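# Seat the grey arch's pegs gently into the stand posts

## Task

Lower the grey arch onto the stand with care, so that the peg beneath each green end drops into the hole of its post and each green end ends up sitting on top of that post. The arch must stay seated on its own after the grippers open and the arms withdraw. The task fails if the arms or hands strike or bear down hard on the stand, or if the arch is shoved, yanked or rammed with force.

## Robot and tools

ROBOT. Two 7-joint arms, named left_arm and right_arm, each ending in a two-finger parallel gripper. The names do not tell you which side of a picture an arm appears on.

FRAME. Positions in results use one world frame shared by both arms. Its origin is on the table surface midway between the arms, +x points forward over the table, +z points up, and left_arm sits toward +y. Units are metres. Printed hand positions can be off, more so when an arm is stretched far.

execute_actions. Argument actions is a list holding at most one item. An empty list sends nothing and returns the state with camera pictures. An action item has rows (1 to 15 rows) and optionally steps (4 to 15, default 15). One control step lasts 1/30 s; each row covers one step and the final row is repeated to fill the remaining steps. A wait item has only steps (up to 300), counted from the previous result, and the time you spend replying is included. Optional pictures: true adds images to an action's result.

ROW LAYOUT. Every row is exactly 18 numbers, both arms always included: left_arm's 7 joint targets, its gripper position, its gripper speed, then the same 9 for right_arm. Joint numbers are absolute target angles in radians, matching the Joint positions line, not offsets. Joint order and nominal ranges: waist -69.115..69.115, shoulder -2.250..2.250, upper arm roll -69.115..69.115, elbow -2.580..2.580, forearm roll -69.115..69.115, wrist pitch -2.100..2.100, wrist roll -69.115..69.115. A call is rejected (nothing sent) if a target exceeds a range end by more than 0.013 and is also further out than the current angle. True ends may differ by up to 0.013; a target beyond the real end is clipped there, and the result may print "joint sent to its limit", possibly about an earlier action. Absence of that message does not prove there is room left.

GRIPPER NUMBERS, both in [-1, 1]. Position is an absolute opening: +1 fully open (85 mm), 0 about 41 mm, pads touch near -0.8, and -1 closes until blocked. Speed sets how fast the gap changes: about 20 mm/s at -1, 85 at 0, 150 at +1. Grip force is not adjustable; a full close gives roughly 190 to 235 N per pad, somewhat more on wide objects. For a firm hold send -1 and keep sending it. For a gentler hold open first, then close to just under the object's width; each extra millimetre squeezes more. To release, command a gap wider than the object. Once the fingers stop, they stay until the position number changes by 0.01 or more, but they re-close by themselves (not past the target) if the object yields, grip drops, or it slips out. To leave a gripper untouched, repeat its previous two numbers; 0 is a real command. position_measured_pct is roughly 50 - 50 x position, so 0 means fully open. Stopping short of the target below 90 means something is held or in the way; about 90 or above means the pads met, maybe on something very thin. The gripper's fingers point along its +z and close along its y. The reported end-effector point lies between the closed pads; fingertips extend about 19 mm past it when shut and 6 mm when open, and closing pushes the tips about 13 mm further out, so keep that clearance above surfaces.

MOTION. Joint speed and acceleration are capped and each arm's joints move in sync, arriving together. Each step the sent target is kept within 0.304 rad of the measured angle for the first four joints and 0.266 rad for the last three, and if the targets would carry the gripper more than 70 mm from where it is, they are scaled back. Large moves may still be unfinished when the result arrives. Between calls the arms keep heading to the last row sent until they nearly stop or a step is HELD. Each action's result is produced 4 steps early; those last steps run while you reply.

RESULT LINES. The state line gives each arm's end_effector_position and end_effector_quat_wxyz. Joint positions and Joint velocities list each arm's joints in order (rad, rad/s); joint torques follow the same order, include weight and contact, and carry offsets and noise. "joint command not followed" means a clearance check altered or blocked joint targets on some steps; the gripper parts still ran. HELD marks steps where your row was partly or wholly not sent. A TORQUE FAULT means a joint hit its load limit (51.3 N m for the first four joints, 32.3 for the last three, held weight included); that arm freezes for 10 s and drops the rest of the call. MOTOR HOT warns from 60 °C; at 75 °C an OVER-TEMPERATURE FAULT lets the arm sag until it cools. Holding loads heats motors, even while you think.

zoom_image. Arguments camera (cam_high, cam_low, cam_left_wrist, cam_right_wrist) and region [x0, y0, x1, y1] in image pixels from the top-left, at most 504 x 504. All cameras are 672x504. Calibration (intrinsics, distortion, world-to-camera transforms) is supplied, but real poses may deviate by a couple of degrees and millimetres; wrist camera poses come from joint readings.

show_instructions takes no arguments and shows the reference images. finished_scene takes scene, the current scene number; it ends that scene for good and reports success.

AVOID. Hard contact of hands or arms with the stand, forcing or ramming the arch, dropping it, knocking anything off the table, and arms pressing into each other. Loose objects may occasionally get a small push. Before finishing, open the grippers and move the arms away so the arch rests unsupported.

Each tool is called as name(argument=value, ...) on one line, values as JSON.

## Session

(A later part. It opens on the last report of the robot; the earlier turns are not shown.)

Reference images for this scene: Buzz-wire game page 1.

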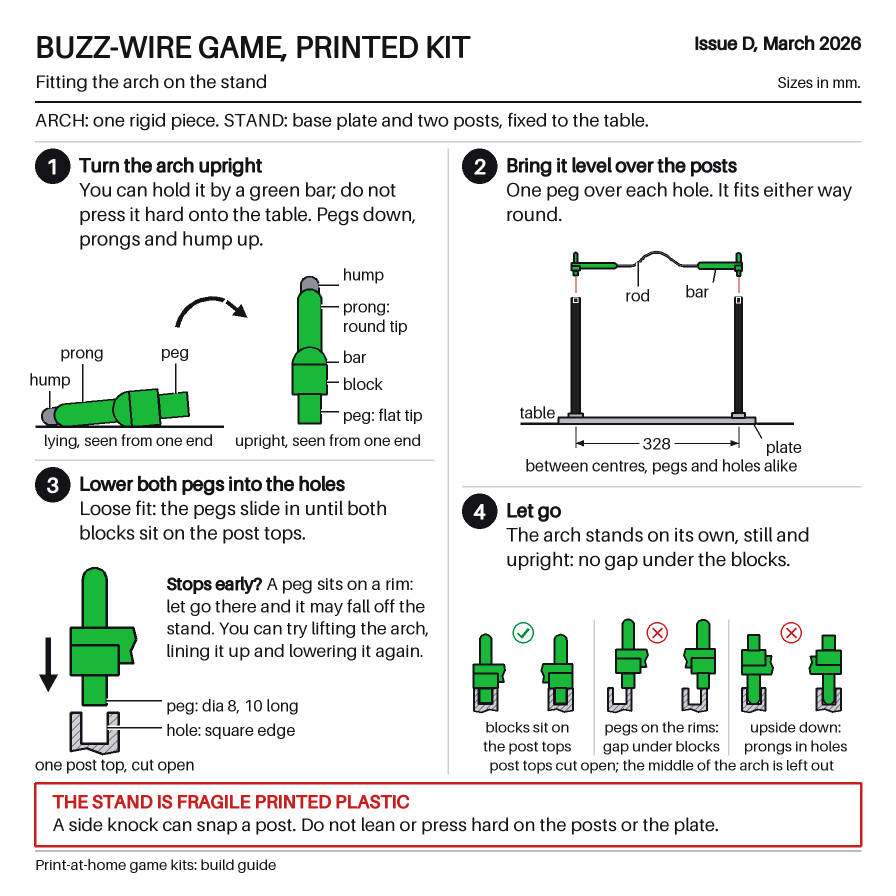

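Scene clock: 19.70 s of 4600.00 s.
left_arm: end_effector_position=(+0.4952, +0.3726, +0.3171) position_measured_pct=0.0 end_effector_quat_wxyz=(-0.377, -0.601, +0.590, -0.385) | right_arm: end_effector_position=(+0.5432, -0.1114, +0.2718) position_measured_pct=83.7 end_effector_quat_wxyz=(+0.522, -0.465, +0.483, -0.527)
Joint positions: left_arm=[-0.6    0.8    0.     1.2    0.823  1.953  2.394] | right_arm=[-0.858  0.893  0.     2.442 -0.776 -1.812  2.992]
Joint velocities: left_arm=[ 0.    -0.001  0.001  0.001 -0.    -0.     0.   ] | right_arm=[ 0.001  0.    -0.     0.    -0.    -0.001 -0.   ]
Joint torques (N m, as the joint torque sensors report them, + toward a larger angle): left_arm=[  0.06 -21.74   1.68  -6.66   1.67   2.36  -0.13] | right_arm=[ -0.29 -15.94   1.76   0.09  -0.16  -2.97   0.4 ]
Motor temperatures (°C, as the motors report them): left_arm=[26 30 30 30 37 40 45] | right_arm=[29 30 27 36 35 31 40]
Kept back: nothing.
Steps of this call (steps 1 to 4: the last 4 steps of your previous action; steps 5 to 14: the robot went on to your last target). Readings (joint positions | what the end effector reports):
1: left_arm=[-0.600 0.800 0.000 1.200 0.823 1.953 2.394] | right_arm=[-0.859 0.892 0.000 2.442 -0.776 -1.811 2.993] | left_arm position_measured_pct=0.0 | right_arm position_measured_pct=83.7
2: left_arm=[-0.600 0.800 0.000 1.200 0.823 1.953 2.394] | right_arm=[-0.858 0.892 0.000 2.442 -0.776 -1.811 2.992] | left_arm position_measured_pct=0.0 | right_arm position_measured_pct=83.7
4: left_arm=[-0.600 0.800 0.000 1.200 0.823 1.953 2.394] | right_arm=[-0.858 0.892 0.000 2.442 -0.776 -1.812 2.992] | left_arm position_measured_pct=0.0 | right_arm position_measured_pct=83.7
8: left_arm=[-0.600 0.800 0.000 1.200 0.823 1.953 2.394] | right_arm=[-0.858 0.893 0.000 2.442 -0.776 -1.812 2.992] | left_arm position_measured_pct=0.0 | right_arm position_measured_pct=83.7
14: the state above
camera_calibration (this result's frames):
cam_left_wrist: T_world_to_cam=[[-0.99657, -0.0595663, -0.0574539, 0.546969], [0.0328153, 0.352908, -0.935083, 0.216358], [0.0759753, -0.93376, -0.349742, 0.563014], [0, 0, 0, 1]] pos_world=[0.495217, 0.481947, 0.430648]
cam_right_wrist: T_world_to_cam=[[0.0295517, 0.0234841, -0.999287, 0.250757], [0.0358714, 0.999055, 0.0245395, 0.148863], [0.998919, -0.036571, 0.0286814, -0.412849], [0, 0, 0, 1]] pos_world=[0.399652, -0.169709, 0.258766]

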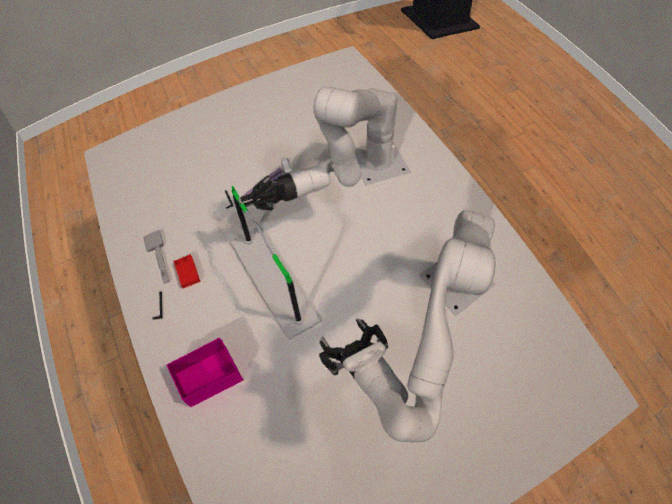

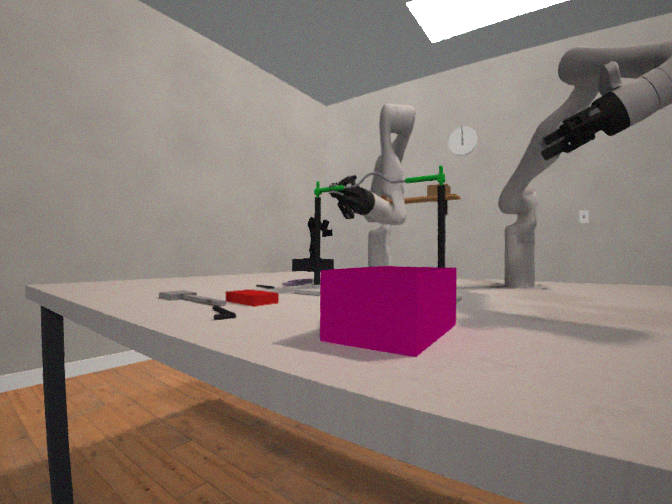

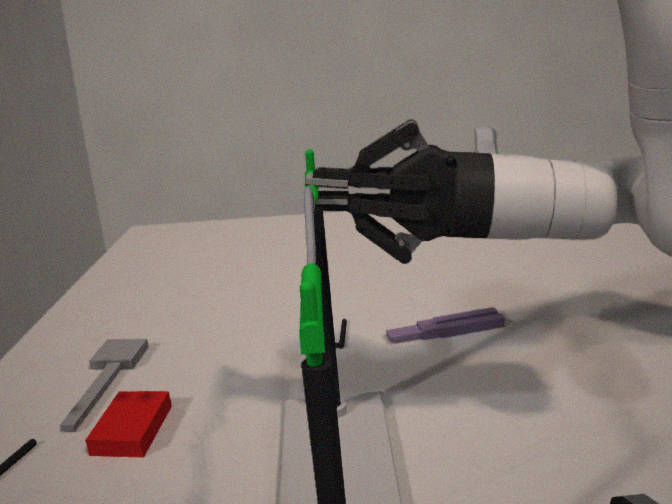

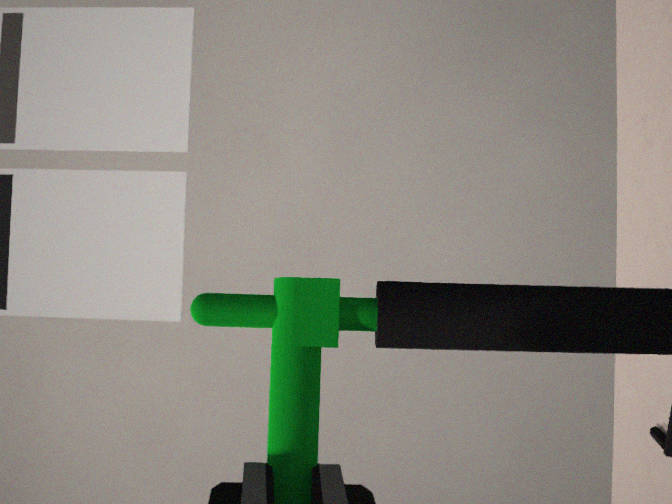

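execute_actions(actions=[{"rows":[[-0.6,0.8,0,1.2,0.823,1.953,2.394,1,0,-0.8586,0.8933,0,2.4424,-0.7756,-1.8117,2.985,-1,-0.6],[-0.6,0.8,0,1.2,0.823,1.953,2.394,1,0,-0.8586,0.8933,0,2.4424,-0.7756,-1.8117,2.985,-1,-0.6],[-0.6,0.8,0,1.2,0.823,1.953,2.394,1,0,-0.8586,0.8933,0,2.4424,-0.7756,-1.8117,2.985,-1,-0.6],[-0.6,0.8,0,1.2,0.823,1.953,2.394,1,0,-0.8573,0.8938,0,2.4438,-0.7727,-1.8135,2.9843,-1,-0.6]],"steps":12}])

execute_actions(actions=[{"rows":[[-0.6,0.8,0,1.2,0.823,1.953,2.394,1,0,-0.8573,0.8938,0,2.4438,-0.7727,-1.8135,2.989,-1,-0.6],[-0.6,0.8,0,1.2,0.823,1.953,2.394,1,0,-0.8573,0.8938,0,2.4438,-0.7727,-1.8135,2.989,-1,-0.6],[-0.6,0.8,0,1.2,0.823,1.953,2.394,1,0,-0.8573,0.8938,0,2.4438,-0.7727,-1.8135,2.994,-1,-0.6]],"steps":12}])

execute_actions(actions=[{"steps":6}], pictures=true)

zoom_image(camera="cam_left_wrist", region=[280,310,350,390])

Scene clock: 20.30 s of 4600.00 s.
left_arm: end_effector_position=(+0.4952, +0.3726, +0.3171) position_measured_pct=0.0 end_effector_quat_wxyz=(-0.377, -0.601, +0.590, -0.385) | right_arm: end_effector_position=(+0.5430, -0.1115, +0.2713) position_measured_pct=83.7 end_effector_quat_wxyz=(+0.524, -0.465, +0.484, -0.525)
Joint positions: left_arm=[-0.6    0.8    0.     1.2    0.823  1.953  2.394] | right_arm=[-0.857  0.894  0.     2.444 -0.773 -1.813  2.984]
Joint velocities: left_arm=[ 0.    -0.001  0.001  0.     0.001  0.    -0.002] | right_arm=[ 0.001  0.     0.     0.002  0.002 -0.002 -0.001]
Joint torques (N m, as the joint torque sensors report them, + toward a larger angle): left_arm=[  0.18 -21.92   1.79  -6.56   1.73   2.48  -0.12] | right_arm=[ -0.32 -16.3    2.01  -0.25  -0.24  -3.12   0.16]
Motor temperatures (°C, as the motors report them): left_arm=[26 30 30 30 37 40 45] | right_arm=[29 30 27 36 35 31 40]
Steps of this call (steps 1 to 10: the robot went on to your last target; steps 11 to 18: the first 8 steps of this action). Readings (joint positions | what the end effector reports):
11: left_arm=[-0.600 0.800 0.000 1.200 0.823 1.953 2.394] | right_arm=[-0.858 0.893 0.000 2.442 -0.776 -1.812 2.991] | left_arm position_measured_pct=0.0 | right_arm position_measured_pct=83.7
12: left_arm=[-0.600 0.800 0.000 1.200 0.823 1.953 2.394] | right_arm=[-0.858 0.893 0.000 2.442 -0.776 -1.812 2.988] | left_arm position_measured_pct=0.0 | right_arm position_measured_pct=83.7
14: left_arm=[-0.600 0.800 0.000 1.200 0.823 1.953 2.394] | right_arm=[-0.858 0.893 0.000 2.443 -0.775 -1.812 2.985] | left_arm position_measured_pct=0.0 | right_arm position_measured_pct=83.7
18: the state above

Scene clock: 20.70 s of 4600.00 s.
left_arm: end_effector_position=(+0.4952, +0.3726, +0.3171) position_measured_pct=0.0 end_effector_quat_wxyz=(-0.377, -0.601, +0.590, -0.385) | right_arm: end_effector_position=(+0.5430, -0.1114, +0.2713) position_measured_pct=83.7 end_effector_quat_wxyz=(+0.522, -0.467, +0.482, -0.527)
Joint positions: left_arm=[-0.6    0.8    0.     1.2    0.823  1.953  2.394] | right_arm=[-0.857  0.894  0.     2.444 -0.773 -1.813  2.994]
Joint velocities: left_arm=[-0.    -0.002  0.001  0.001  0.001 -0.     0.   ] | right_arm=[ 0.001 -0.     0.     0.     0.    -0.001  0.001]
Joint torques (N m, as the joint torque sensors report them, + toward a larger angle): left_arm=[  0.   -21.85   1.81  -6.66   1.79   2.41   0.02] | right_arm=[ -0.19 -16.36   1.88  -0.13  -0.01  -3.22   0.09]
Motor temperatures (°C, as the motors report them): left_arm=[26 30 30 30 37 40 45] | right_arm=[29 30 27 36 35 31 40]
Steps of this call (steps 1 to 4: the last 4 steps of your previous action; steps 5 to 12: the first 8 steps of this action). Readings (joint positions | what the end effector reports):
5: left_arm=[-0.600 0.800 0.000 1.200 0.823 1.953 2.394] | right_arm=[-0.857 0.894 0.000 2.444 -0.773 -1.813 2.985] | left_arm position_measured_pct=0.0 | right_arm position_measured_pct=83.7
6: left_arm=[-0.600 0.800 0.000 1.200 0.823 1.953 2.394] | right_arm=[-0.857 0.894 0.000 2.444 -0.773 -1.813 2.987] | left_arm position_measured_pct=0.0 | right_arm position_measured_pct=83.7
8: left_arm=[-0.600 0.800 0.000 1.200 0.823 1.953 2.394] | right_arm=[-0.857 0.894 0.000 2.444 -0.773 -1.814 2.992] | left_arm position_measured_pct=0.0 | right_arm position_measured_pct=83.7
12: the state above

Scene clock: 20.90 s of 4600.00 s.
left_arm: end_effector_position=(+0.4952, +0.3726, +0.3171) position_measured_pct=0.0 end_effector_quat_wxyz=(-0.377, -0.601, +0.590, -0.385) | right_arm: end_effector_position=(+0.5430, -0.1114, +0.2713) position_measured_pct=83.7 end_effector_quat_wxyz=(+0.522, -0.467, +0.482, -0.527)
Joint positions: left_arm=[-0.6    0.8    0.     1.2    0.823  1.953  2.394] | right_arm=[-0.857  0.894  0.     2.444 -0.773 -1.813  2.994]
Joint velocities: left_arm=[-0.    -0.001 -0.001  0.001 -0.001 -0.     0.001] | right_arm=[-0.001 -0.     0.    -0.     0.    -0.     0.001]
Joint torques (N m, as the joint torque sensors report them, + toward a larger angle): left_arm=[  0.   -21.85   1.81  -6.6    1.8    2.41  -0.07] | right_arm=[ -0.3  -16.59   1.81  -0.22  -0.22  -3.21   0.18]
Motor temperatures (°C, as the motors report them): left_arm=[26 30 30 30 37 40 45] | right_arm=[29 30 27 36 35 31 40]
Kept back: nothing.
Steps of this call (steps 1 to 4: the last 4 steps of your previous action; steps 5 to 6: the robot went on to your last target). Readings (joint positions | what the end effector reports):
1: left_arm=[-0.600 0.800 0.000 1.200 0.823 1.953 2.394] | right_arm=[-0.857 0.894 0.000 2.444 -0.773 -1.813 2.994] | left_arm position_measured_pct=0.0 | right_arm position_measured_pct=83.7
2: left_arm=[-0.600 0.800 0.000 1.200 0.823 1.953 2.394] | right_arm=[-0.857 0.894 0.000 2.444 -0.773 -1.813 2.994] | left_arm position_measured_pct=0.0 | right_arm position_measured_pct=83.7
4: left_arm=[-0.600 0.800 0.000 1.200 0.823 1.953 2.394] | right_arm=[-0.857 0.894 0.000 2.444 -0.773 -1.813 2.994] | left_arm position_measured_pct=0.0 | right_arm position_measured_pct=83.7
6: the state above
camera_calibration (this result's frames):
cam_left_wrist: T_world_to_cam=[[-0.99657, -0.0595666, -0.0574538, 0.546969], [0.0328151, 0.352908, -0.935083, 0.216358], [0.0759756, -0.93376, -0.349742, 0.563014], [0, 0, 0, 1]] pos_world=[0.495217, 0.481947, 0.430648]
cam_right_wrist: T_world_to_cam=[[0.0284851, 0.020292, -0.999388, 0.250518], [0.0340979, 0.999192, 0.0212599, 0.150698], [0.999012, -0.0346826, 0.0277702, -0.412263], [0, 0, 0, 1]] pos_world=[0.399582, -0.169958, 0.258609]

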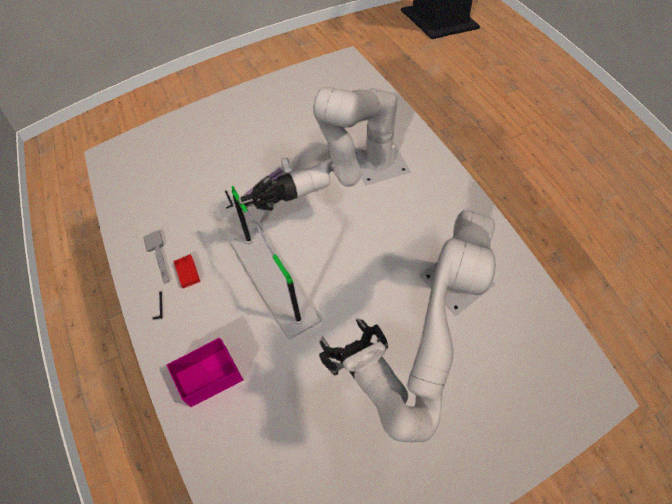

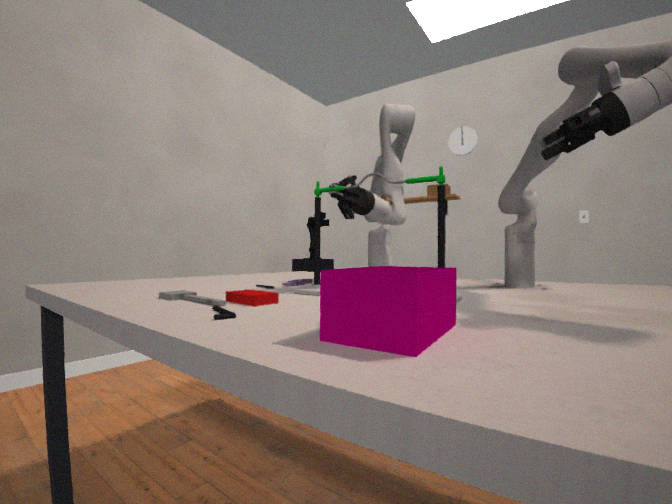

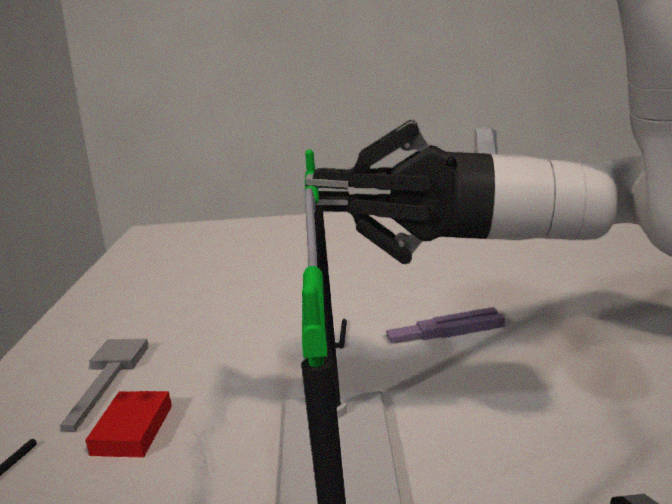

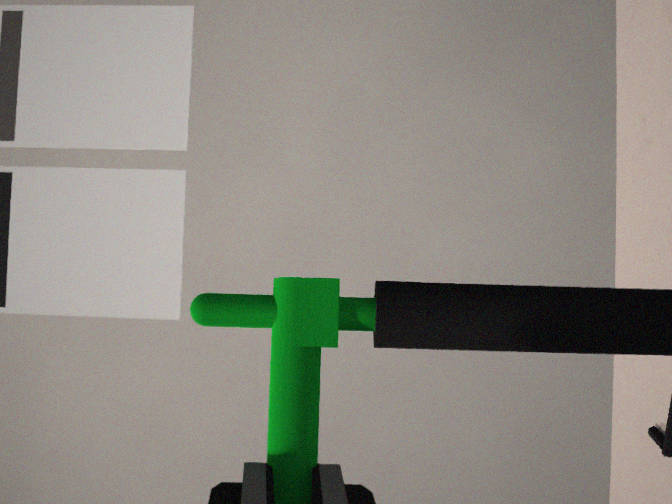

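Region (280, 310, 350, 390) of cam_left_wrist's 672x504 image, scaled by 6.300; it fills the left 441 columns of this view, and the rest is white.

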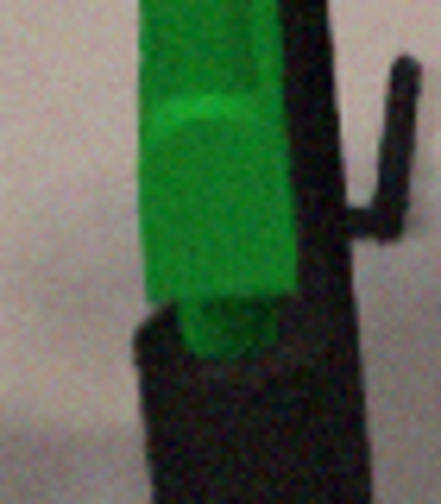

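Both in, no load. Down 3 mm, then more.

execute_actions(actions=[{"rows":[[-0.6,0.8,0,1.2,0.823,1.953,2.394,1,0,-0.8573,0.8975,0,2.4432,-0.7732,-1.8158,2.9918,-1,-0.6],[-0.6,0.8,0,1.2,0.823,1.953,2.394,1,0,-0.8573,0.8975,0,2.4432,-0.7732,-1.8158,2.9918,-1,-0.6],[-0.6,0.8,0,1.2,0.823,1.953,2.394,1,0,-0.8573,0.9012,0,2.4426,-0.7736,-1.818,2.9896,-1,-0.6],[-0.6,0.8,0,1.2,0.823,1.953,2.394,1,0,-0.8573,0.9012,0,2.4426,-0.7736,-1.818,2.9896,-1,-0.6],[-0.6,0.8,0,1.2,0.823,1.953,2.394,1,0,-0.8573,0.9049,0,2.442,-0.7741,-1.8202,2.9874,-1,-0.6]]}])

Scene clock: 21.43 s of 4600.00 s.
left_arm: end_effector_position=(+0.4952, +0.3726, +0.3171) position_measured_pct=0.0 end_effector_quat_wxyz=(-0.377, -0.601, +0.590, -0.385) | right_arm: end_effector_position=(+0.5430, -0.1114, +0.2685) position_measured_pct=83.7 end_effector_quat_wxyz=(+0.522, -0.467, +0.481, -0.527)
Joint positions: left_arm=[-0.6    0.8    0.     1.2    0.823  1.953  2.394] | right_arm=[-0.857  0.905  0.     2.442 -0.774 -1.82   2.987]
Joint velocities: left_arm=[ 0.    -0.001 -0.001 -0.001  0.    -0.    -0.   ] | right_arm=[-0.     0.003  0.     0.     0.    -0.003 -0.001]
Joint torques (N m, as the joint torque sensors report them, + toward a larger angle): left_arm=[  0.14 -21.83   1.87  -6.54   1.74   2.47  -0.11] | right_arm=[ -0.34 -16.7    1.78  -0.01  -0.14  -3.07   0.28]
Motor temperatures (°C, as the motors report them): left_arm=[26 30 30 30 37 40 45] | right_arm=[29 30 27 36 35 31 40]
Steps of this call (steps 1 to 5: the robot went on to your last target; steps 6 to 16: the first 11 steps of this action). Readings (joint positions | what the end effector reports):
6: left_arm=[-0.600 0.800 0.000 1.200 0.823 1.953 2.394] | right_arm=[-0.857 0.895 0.000 2.444 -0.773 -1.814 2.994] | left_arm position_measured_pct=0.0 | right_arm position_measured_pct=83.7
7: left_arm=[-0.600 0.800 0.000 1.200 0.823 1.953 2.394] | right_arm=[-0.857 0.897 0.000 2.443 -0.773 -1.815 2.993] | left_arm position_measured_pct=0.0 | right_arm position_measured_pct=83.7
9: left_arm=[-0.600 0.800 0.000 1.200 0.823 1.953 2.394] | right_arm=[-0.857 0.900 0.000 2.443 -0.773 -1.817 2.991] | left_arm position_measured_pct=0.0 | right_arm position_measured_pct=83.7
13: left_arm=[-0.600 0.800 0.000 1.200 0.823 1.953 2.394] | right_arm=[-0.857 0.904 0.000 2.442 -0.774 -1.820 2.988] | left_arm position_measured_pct=0.0 | right_arm position_measured_pct=83.7
16: the state above

execute_actions(actions=[{"rows":[[-0.6,0.8,0,1.2,0.823,1.953,2.394,1,0,-0.8573,0.9112,0,2.441,-0.7749,-1.824,2.9837,-1,-0.6],[-0.6,0.8,0,1.2,0.823,1.953,2.394,1,0,-0.8573,0.9112,0,2.441,-0.7749,-1.824,2.9837,-1,-0.6],[-0.6,0.8,0,1.2,0.823,1.953,2.394,1,0,-0.8573,0.9112,0,2.441,-0.7749,-1.824,2.9837,-1,-0.6],[-0.6,0.8,0,1.2,0.823,1.953,2.394,1,0,-0.8573,0.9175,0,2.4399,-0.7757,-1.8277,2.98,-1,-0.6],[-0.6,0.8,0,1.2,0.823,1.953,2.394,1,0,-0.8573,0.9175,0,2.4399,-0.7757,-1.8277,2.98,-1,-0.6],[-0.6,0.8,0,1.2,0.823,1.953,2.394,1,0,-0.8573,0.9175,0,2.4399,-0.7757,-1.8277,2.98,-1,-0.6],[-0.6,0.8,0,1.2,0.823,1.953,2.394,1,0,-0.8573,0.9238,0,2.4388,-0.7765,-1.8314,2.9763,-1,-0.6]]}])

execute_actions(actions=[{"steps":8}], pictures=true)

Scene clock: 21.97 s of 4600.00 s.
left_arm: end_effector_position=(+0.4952, +0.3726, +0.3171) position_measured_pct=0.0 end_effector_quat_wxyz=(-0.377, -0.601, +0.590, -0.385) | right_arm: end_effector_position=(+0.5431, -0.1114, +0.2634) position_measured_pct=83.7 end_effector_quat_wxyz=(+0.522, -0.467, +0.481, -0.527)
Joint positions: left_arm=[-0.6    0.8    0.     1.2    0.823  1.953  2.394] | right_arm=[-0.857  0.923  0.     2.439 -0.777 -1.831  2.976]
Joint velocities: left_arm=[ 0.    -0.001  0.     0.    -0.    -0.     0.002] | right_arm=[ 0.001  0.005  0.001 -0.002 -0.001 -0.006 -0.004]
Joint torques (N m, as the joint torque sensors report them, + toward a larger angle): left_arm=[  0.1  -21.89   1.92  -6.57   1.74   2.34  -0.19] | right_arm=[ -0.14 -16.38   1.91   0.08  -0.06  -2.89   0.34]
Motor temperatures (°C, as the motors report them): left_arm=[26 30 30 30 37 40 45] | right_arm=[29 30 27 36 35 31 40]
Steps of this call (steps 1 to 4: the last 4 steps of your previous action; step 5: the robot went on to your last target; steps 6 to 16: the first 11 steps of this action). Readings (joint positions | what the end effector reports):
6: left_arm=[-0.600 0.800 0.000 1.200 0.823 1.953 2.394] | right_arm=[-0.857 0.906 0.000 2.442 -0.774 -1.821 2.987] | left_arm position_measured_pct=0.0 | right_arm position_measured_pct=83.7
7: left_arm=[-0.600 0.800 0.000 1.200 0.823 1.953 2.394] | right_arm=[-0.857 0.909 0.000 2.441 -0.775 -1.822 2.985] | left_arm position_measured_pct=0.0 | right_arm position_measured_pct=83.7
9: left_arm=[-0.600 0.800 0.000 1.200 0.823 1.953 2.394] | right_arm=[-0.857 0.912 0.000 2.441 -0.775 -1.824 2.984] | left_arm position_measured_pct=0.0 | right_arm position_measured_pct=83.7
13: left_arm=[-0.600 0.800 0.000 1.200 0.823 1.953 2.394] | right_arm=[-0.857 0.921 0.000 2.439 -0.776 -1.830 2.978] | left_arm position_measured_pct=0.0 | right_arm position_measured_pct=83.7
16: the state above

Scene clock: 22.23 s of 4600.00 s.
left_arm: end_effector_position=(+0.4952, +0.3726, +0.3171) position_measured_pct=0.0 end_effector_quat_wxyz=(-0.377, -0.601, +0.590, -0.385) | right_arm: end_effector_position=(+0.5431, -0.1114, +0.2634) position_measured_pct=83.7 end_effector_quat_wxyz=(+0.522, -0.467, +0.481, -0.527)
Joint positions: left_arm=[-0.6    0.8    0.     1.2    0.823  1.953  2.394] | right_arm=[-0.857  0.923  0.     2.439 -0.777 -1.832  2.976]
Joint velocities: left_arm=[-0.     0.001 -0.     0.     0.    -0.     0.001] | right_arm=[-0.     0.    -0.    -0.001  0.    -0.002  0.   ]
Joint torques (N m, as the joint torque sensors report them, + toward a larger angle): left_arm=[  0.25 -21.79   1.69  -6.57   1.76   2.39  -0.16] | right_arm=[ -0.32 -16.23   1.4   -0.04  -0.01  -2.82   0.22]
Motor temperatures (°C, as the motors report them): left_arm=[26 30 30 30 37 40 45] | right_arm=[29 30 27 36 35 31 40]
Kept back: nothing.
Steps of this call (steps 1 to 4: the last 4 steps of your previous action; steps 5 to 8: the robot went on to your last target). Readings (joint positions | what the end effector reports):
1: left_arm=[-0.600 0.800 0.000 1.200 0.823 1.953 2.394] | right_arm=[-0.857 0.923 0.000 2.439 -0.777 -1.831 2.976] | left_arm position_measured_pct=0.0 | right_arm position_measured_pct=83.7
2: left_arm=[-0.600 0.800 0.000 1.200 0.823 1.953 2.394] | right_arm=[-0.857 0.923 0.000 2.439 -0.777 -1.832 2.976] | left_arm position_measured_pct=0.0 | right_arm position_measured_pct=83.7
4: left_arm=[-0.600 0.800 0.000 1.200 0.823 1.953 2.394] | right_arm=[-0.857 0.923 0.000 2.439 -0.777 -1.832 2.976] | left_arm position_measured_pct=0.0 | right_arm position_measured_pct=83.7
8: the state above
camera_calibration (this result's frames):
cam_left_wrist: T_world_to_cam=[[-0.99657, -0.0595664, -0.057454, 0.546969], [0.0328153, 0.352908, -0.935082, 0.216358], [0.0759754, -0.93376, -0.349742, 0.563014], [0, 0, 0, 1]] pos_world=[0.495217, 0.481947, 0.430648]
cam_right_wrist: T_world_to_cam=[[0.0292181, 0.0203537, -0.999366, 0.242181], [0.0340501, 0.999192, 0.0213457, 0.150897], [0.998993, -0.0346522, 0.0285015, -0.412291], [0, 0, 0, 1]] pos_world=[0.399662, -0.169991, 0.250557]

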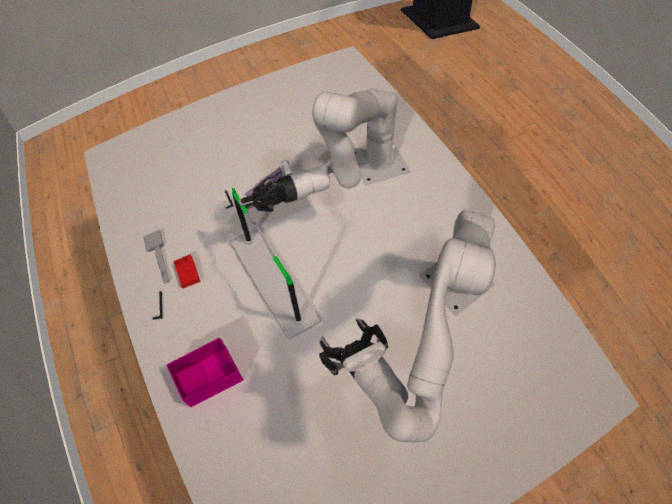

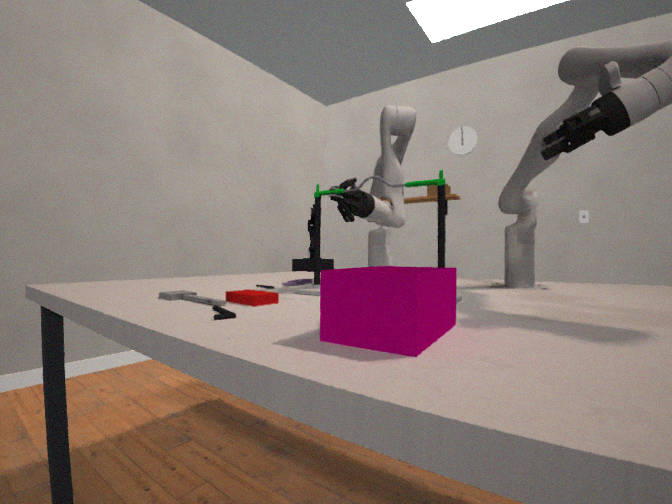

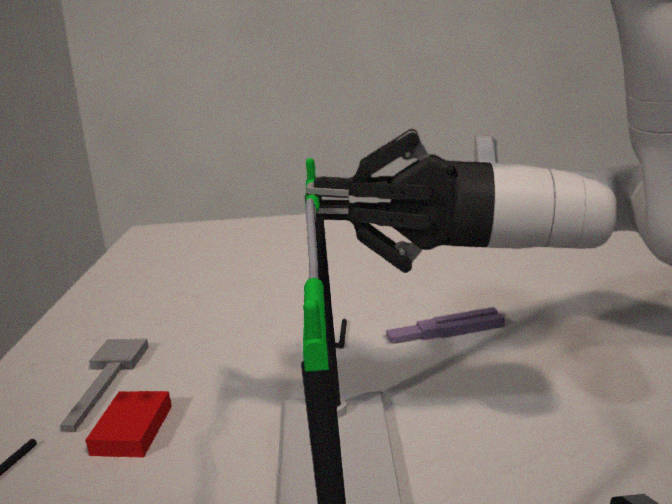

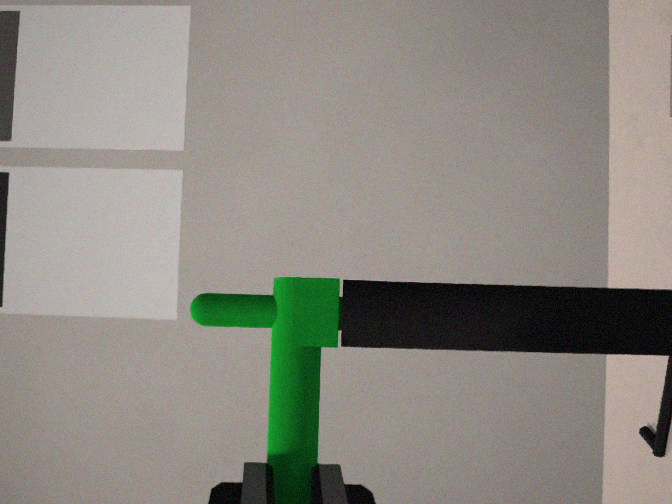

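execute_actions(actions=[{"rows":[[-0.9,0.8,0,1.2,0.823,1.953,2.394,1,0,-0.8573,0.9238,0,2.4388,-0.7765,-1.8314,2.9763,1,0.3]]}])

execute_actions(actions=[{"steps":12}])

execute_actions(actions=[{"rows":[[-0.9,0.8,0,1.2,0.823,1.953,2.394,1,0,-1.25,0.94,0,2.5,-1.17,-1.8,2.88,1,0.3]]}])

execute_actions(actions=[{"steps":12}], pictures=true)

zoom_image(camera="cam_low", region=[300,155,460,215])

Scene clock: 22.77 s of 4600.00 s.
left_arm: end_effector_position=(+0.4603, +0.4753, +0.3169) position_measured_pct=0.0 end_effector_quat_wxyz=(+0.330, +0.666, -0.515, +0.427) | right_arm: end_effector_position=(+0.5431, -0.1111, +0.2630) position_measured_pct=53.2 end_effector_quat_wxyz=(+0.522, -0.467, +0.481, -0.527)
Joint positions: left_arm=[-0.833  0.8   -0.     1.2    0.823  1.953  2.394] | right_arm=[-0.857  0.924 -0.     2.439 -0.776 -1.831  2.976]
Joint velocities: left_arm=[-0.724  0.002 -0.027 -0.002 -0.009  0.002 -0.   ] | right_arm=[-0.001  0.     0.    -0.     0.     0.    -0.   ]
Joint torques (N m, as the joint torque sensors report them, + toward a larger angle): left_arm=[  3.42 -22.31   3.49  -6.15   1.97   2.59  -0.03] | right_arm=[ -0.46 -16.52   2.03  -0.15  -0.33  -3.04   0.35]
Motor temperatures (°C, as the motors report them): left_arm=[26 30 30 30 37 40 45] | right_arm=[29 30 27 36 35 31 40]
Steps of this call (steps 1 to 5: the robot went on to your last target; steps 6 to 16: the first 11 steps of this action). Readings (joint positions | what the end effector reports):
6: left_arm=[-0.601 0.800 0.000 1.200 0.823 1.953 2.394] | right_arm=[-0.857 0.923 0.000 2.439 -0.777 -1.832 2.976] | left_arm position_measured_pct=0.0 | right_arm position_measured_pct=83.7
7: left_arm=[-0.608 0.800 0.002 1.200 0.824 1.953 2.394] | right_arm=[-0.857 0.923 0.000 2.439 -0.777 -1.832 2.976] | left_arm position_measured_pct=0.0 | right_arm position_measured_pct=83.7
9: left_arm=[-0.638 0.800 0.003 1.200 0.824 1.953 2.394] | right_arm=[-0.857 0.923 0.000 2.439 -0.777 -1.831 2.976] | left_arm position_measured_pct=0.0 | right_arm position_measured_pct=78.2
13: left_arm=[-0.749 0.800 0.001 1.200 0.823 1.953 2.394] | right_arm=[-0.857 0.924 -0.000 2.439 -0.776 -1.831 2.976] | left_arm position_measured_pct=0.0 | right_arm position_measured_pct=64.3
16: the state above

Scene clock: 23.17 s of 4600.00 s.
left_arm: end_effector_position=(+0.4462, +0.5022, +0.3171) position_measured_pct=0.0 end_effector_quat_wxyz=(+0.315, +0.682, -0.493, +0.437) | right_arm: end_effector_position=(+0.5431, -0.1111, +0.2630) position_measured_pct=9.1 end_effector_quat_wxyz=(+0.522, -0.467, +0.481, -0.527)
Joint positions: left_arm=[-0.899  0.8   -0.     1.2    0.823  1.953  2.394] | right_arm=[-0.857  0.924  0.     2.439 -0.776 -1.831  2.976]
Joint velocities: left_arm=[-0.01  -0.     0.001  0.001 -0.001 -0.    -0.001] | right_arm=[ 0.     0.    -0.     0.     0.     0.001 -0.001]
Joint torques (N m, as the joint torque sensors report them, + toward a larger angle): left_arm=[ -0.39 -21.86   1.77  -6.65   1.54   2.42   0.  ] | right_arm=[ -0.02 -16.55   1.69  -0.15  -0.26  -3.12   0.46]
Motor temperatures (°C, as the motors report them): left_arm=[26 30 30 30 37 40 45] | right_arm=[29 30 27 36 35 31 40]
Kept back: nothing.
Steps of this call (steps 1 to 4: the last 4 steps of your previous action; steps 5 to 12: the robot went on to your last target). Readings (joint positions | what the end effector reports):
1: left_arm=[-0.855 0.800 -0.001 1.200 0.823 1.953 2.394] | right_arm=[-0.857 0.924 -0.000 2.439 -0.776 -1.831 2.976] | left_arm position_measured_pct=0.0 | right_arm position_measured_pct=49.6
2: left_arm=[-0.872 0.800 -0.002 1.200 0.822 1.953 2.394] | right_arm=[-0.857 0.924 0.000 2.439 -0.776 -1.831 2.976] | left_arm position_measured_pct=0.0 | right_arm position_measured_pct=45.6
4: left_arm=[-0.891 0.800 -0.003 1.200 0.822 1.953 2.394] | right_arm=[-0.857 0.924 0.000 2.439 -0.776 -1.831 2.976] | left_arm position_measured_pct=0.0 | right_arm position_measured_pct=38.5
8: left_arm=[-0.897 0.800 -0.000 1.200 0.823 1.953 2.394] | right_arm=[-0.857 0.924 0.000 2.439 -0.776 -1.831 2.976] | left_arm position_measured_pct=0.0 | right_arm position_measured_pct=23.8
12: the state above

Scene clock: 23.53 s of 4600.00 s.
left_arm: end_effector_position=(+0.4460, +0.5026, +0.3171) position_measured_pct=0.0 end_effector_quat_wxyz=(+0.315, +0.683, -0.493, +0.437) | right_arm: end_effector_position=(+0.4844, -0.0600, +0.2596) position_measured_pct=0.0 end_effector_quat_wxyz=(+0.525, -0.481, +0.474, -0.518)
Joint positions: left_arm=[-0.9    0.8   -0.     1.2    0.823  1.953  2.394] | right_arm=[-1.132  0.936 -0.001  2.483 -1.029 -1.808  2.905]
Joint velocities: left_arm=[-0.001 -0.001  0.001  0.001 -0.001  0.     0.001] | right_arm=[-0.992  0.036  0.005  0.144 -1.21   0.074 -0.223]
Joint torques (N m, as the joint torque sensors report them, + toward a larger angle): left_arm=[  0.   -21.93   1.73  -6.6    1.61   2.38  -0.02] | right_arm=[  0.29 -16.34   2.37   1.23  -0.48  -2.99   0.22]
Motor temperatures (°C, as the motors report them): left_arm=[26 30 30 30 37 40 45] | right_arm=[29 30 27 36 35 31 40]
Steps of this call (steps 1 to 11: the first 11 steps of this action). Readings (joint positions | what the end effector reports):
1: left_arm=[-0.899 0.800 -0.000 1.200 0.823 1.953 2.394] | right_arm=[-0.859 0.924 0.000 2.439 -0.777 -1.831 2.976] | left_arm position_measured_pct=0.0 | right_arm position_measured_pct=5.6
2: left_arm=[-0.899 0.800 -0.000 1.200 0.823 1.953 2.394] | right_arm=[-0.866 0.924 0.001 2.440 -0.782 -1.831 2.975] | left_arm position_measured_pct=0.0 | right_arm position_measured_pct=2.8
4: left_arm=[-0.900 0.800 -0.000 1.200 0.823 1.953 2.394] | right_arm=[-0.897 0.926 0.001 2.446 -0.805 -1.828 2.966] | left_arm position_measured_pct=0.0 | right_arm position_measured_pct=0.8
8: left_arm=[-0.900 0.800 -0.000 1.200 0.823 1.953 2.394] | right_arm=[-1.023 0.932 0.001 2.468 -0.911 -1.816 2.931] | left_arm position_measured_pct=0.0 | right_arm position_measured_pct=0.0
11: the state above

Scene clock: 23.93 s of 4600.00 s.
left_arm: end_effector_position=(+0.4460, +0.5026, +0.3171) position_measured_pct=0.0 end_effector_quat_wxyz=(+0.315, +0.683, -0.493, +0.437) | right_arm: end_effector_position=(+0.4576, -0.0539, +0.2654) position_measured_pct=0.0 end_effector_quat_wxyz=(+0.521, -0.475, +0.471, -0.531)
Joint positions: left_arm=[-0.9    0.8    0.     1.2    0.823  1.953  2.394] | right_arm=[-1.248  0.94  -0.     2.5   -1.17  -1.8    2.88 ]
Joint velocities: left_arm=[-0.     0.     0.     0.    -0.001  0.     0.   ] | right_arm=[-0.022  0.001  0.    -0.001  0.     0.002  0.   ]
Joint torques (N m, as the joint torque sensors report them, + toward a larger angle): left_arm=[  0.03 -21.83   1.81  -6.72   1.71   2.28  -0.09] | right_arm=[ -0.35 -15.07   2.44   1.51  -0.51  -2.81   0.06]
Motor temperatures (°C, as the motors report them): left_arm=[26 30 30 30 37 40 45] | right_arm=[29 30 27 36 35 31 40]
Kept back: nothing.
Steps of this call (steps 1 to 4: the last 4 steps of your previous action; steps 5 to 12: the robot went on to your last target). Readings (joint positions | what the end effector reports):
1: left_arm=[-0.900 0.800 -0.000 1.200 0.823 1.953 2.394] | right_arm=[-1.163 0.937 -0.001 2.488 -1.067 -1.806 2.898] | left_arm position_measured_pct=0.0 | right_arm position_measured_pct=0.0
2: left_arm=[-0.900 0.800 -0.000 1.200 0.823 1.953 2.394] | right_arm=[-1.188 0.938 -0.001 2.492 -1.101 -1.804 2.892] | left_arm position_measured_pct=0.0 | right_arm position_measured_pct=0.0
4: left_arm=[-0.900 0.800 -0.000 1.200 0.823 1.953 2.394] | right_arm=[-1.224 0.939 -0.001 2.497 -1.148 -1.801 2.884] | left_arm position_measured_pct=0.0 | right_arm position_measured_pct=0.0
8: left_arm=[-0.900 0.800 -0.000 1.200 0.823 1.953 2.394] | right_arm=[-1.242 0.940 -0.000 2.500 -1.170 -1.800 2.880] | left_arm position_measured_pct=0.0 | right_arm position_measured_pct=0.0
12: the state above
camera_calibration (this result's frames):
cam_left_wrist: T_world_to_cam=[[-0.934456, -0.351412, -0.0574538, 0.624704], [-0.0729416, 0.346843, -0.935082, 0.222303], [0.348526, -0.869603, -0.349743, 0.53435], [0, 0, 0, 1]] pos_world=[0.413739, 0.607096, 0.430648]
cam_right_wrist: T_world_to_cam=[[0.0332164, -0.0036345, -0.999442, 0.242452], [0.0205768, 0.999784, -0.00295188, 0.10893], [0.999236, -0.0204673, 0.033284, -0.325592], [0, 0, 0, 1]] pos_world=[0.315049, -0.114689, 0.253475]

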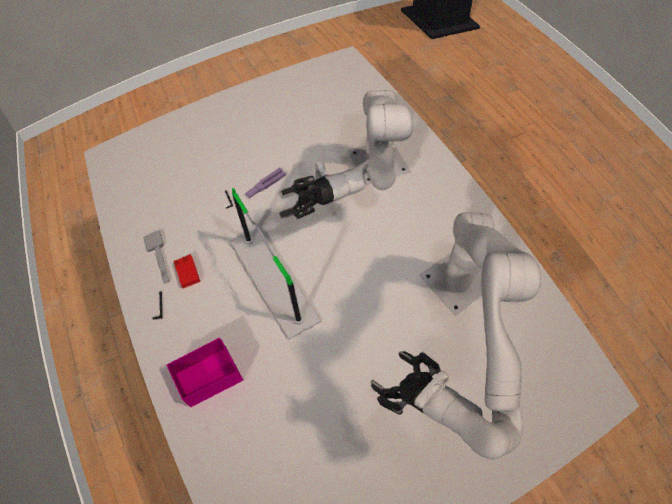

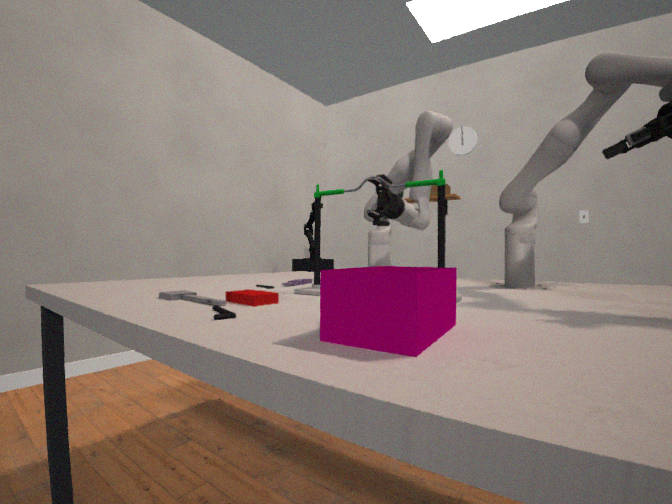

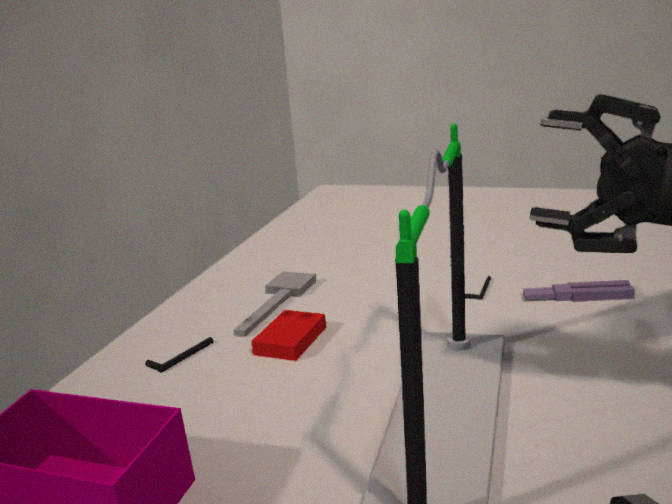

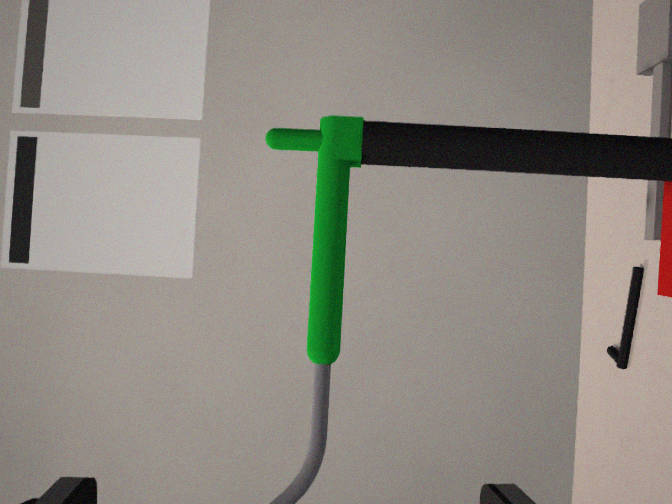

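Region (300, 155, 460, 215) of cam_low's 672x504 image, scaled by 3.150, with more detail than that image has; it fills the top 189 rows of this view, and the rest is white.

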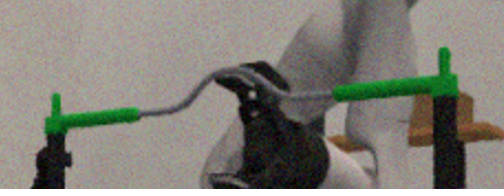

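finished_scene(scene=2)

The scene is finished: the task was done.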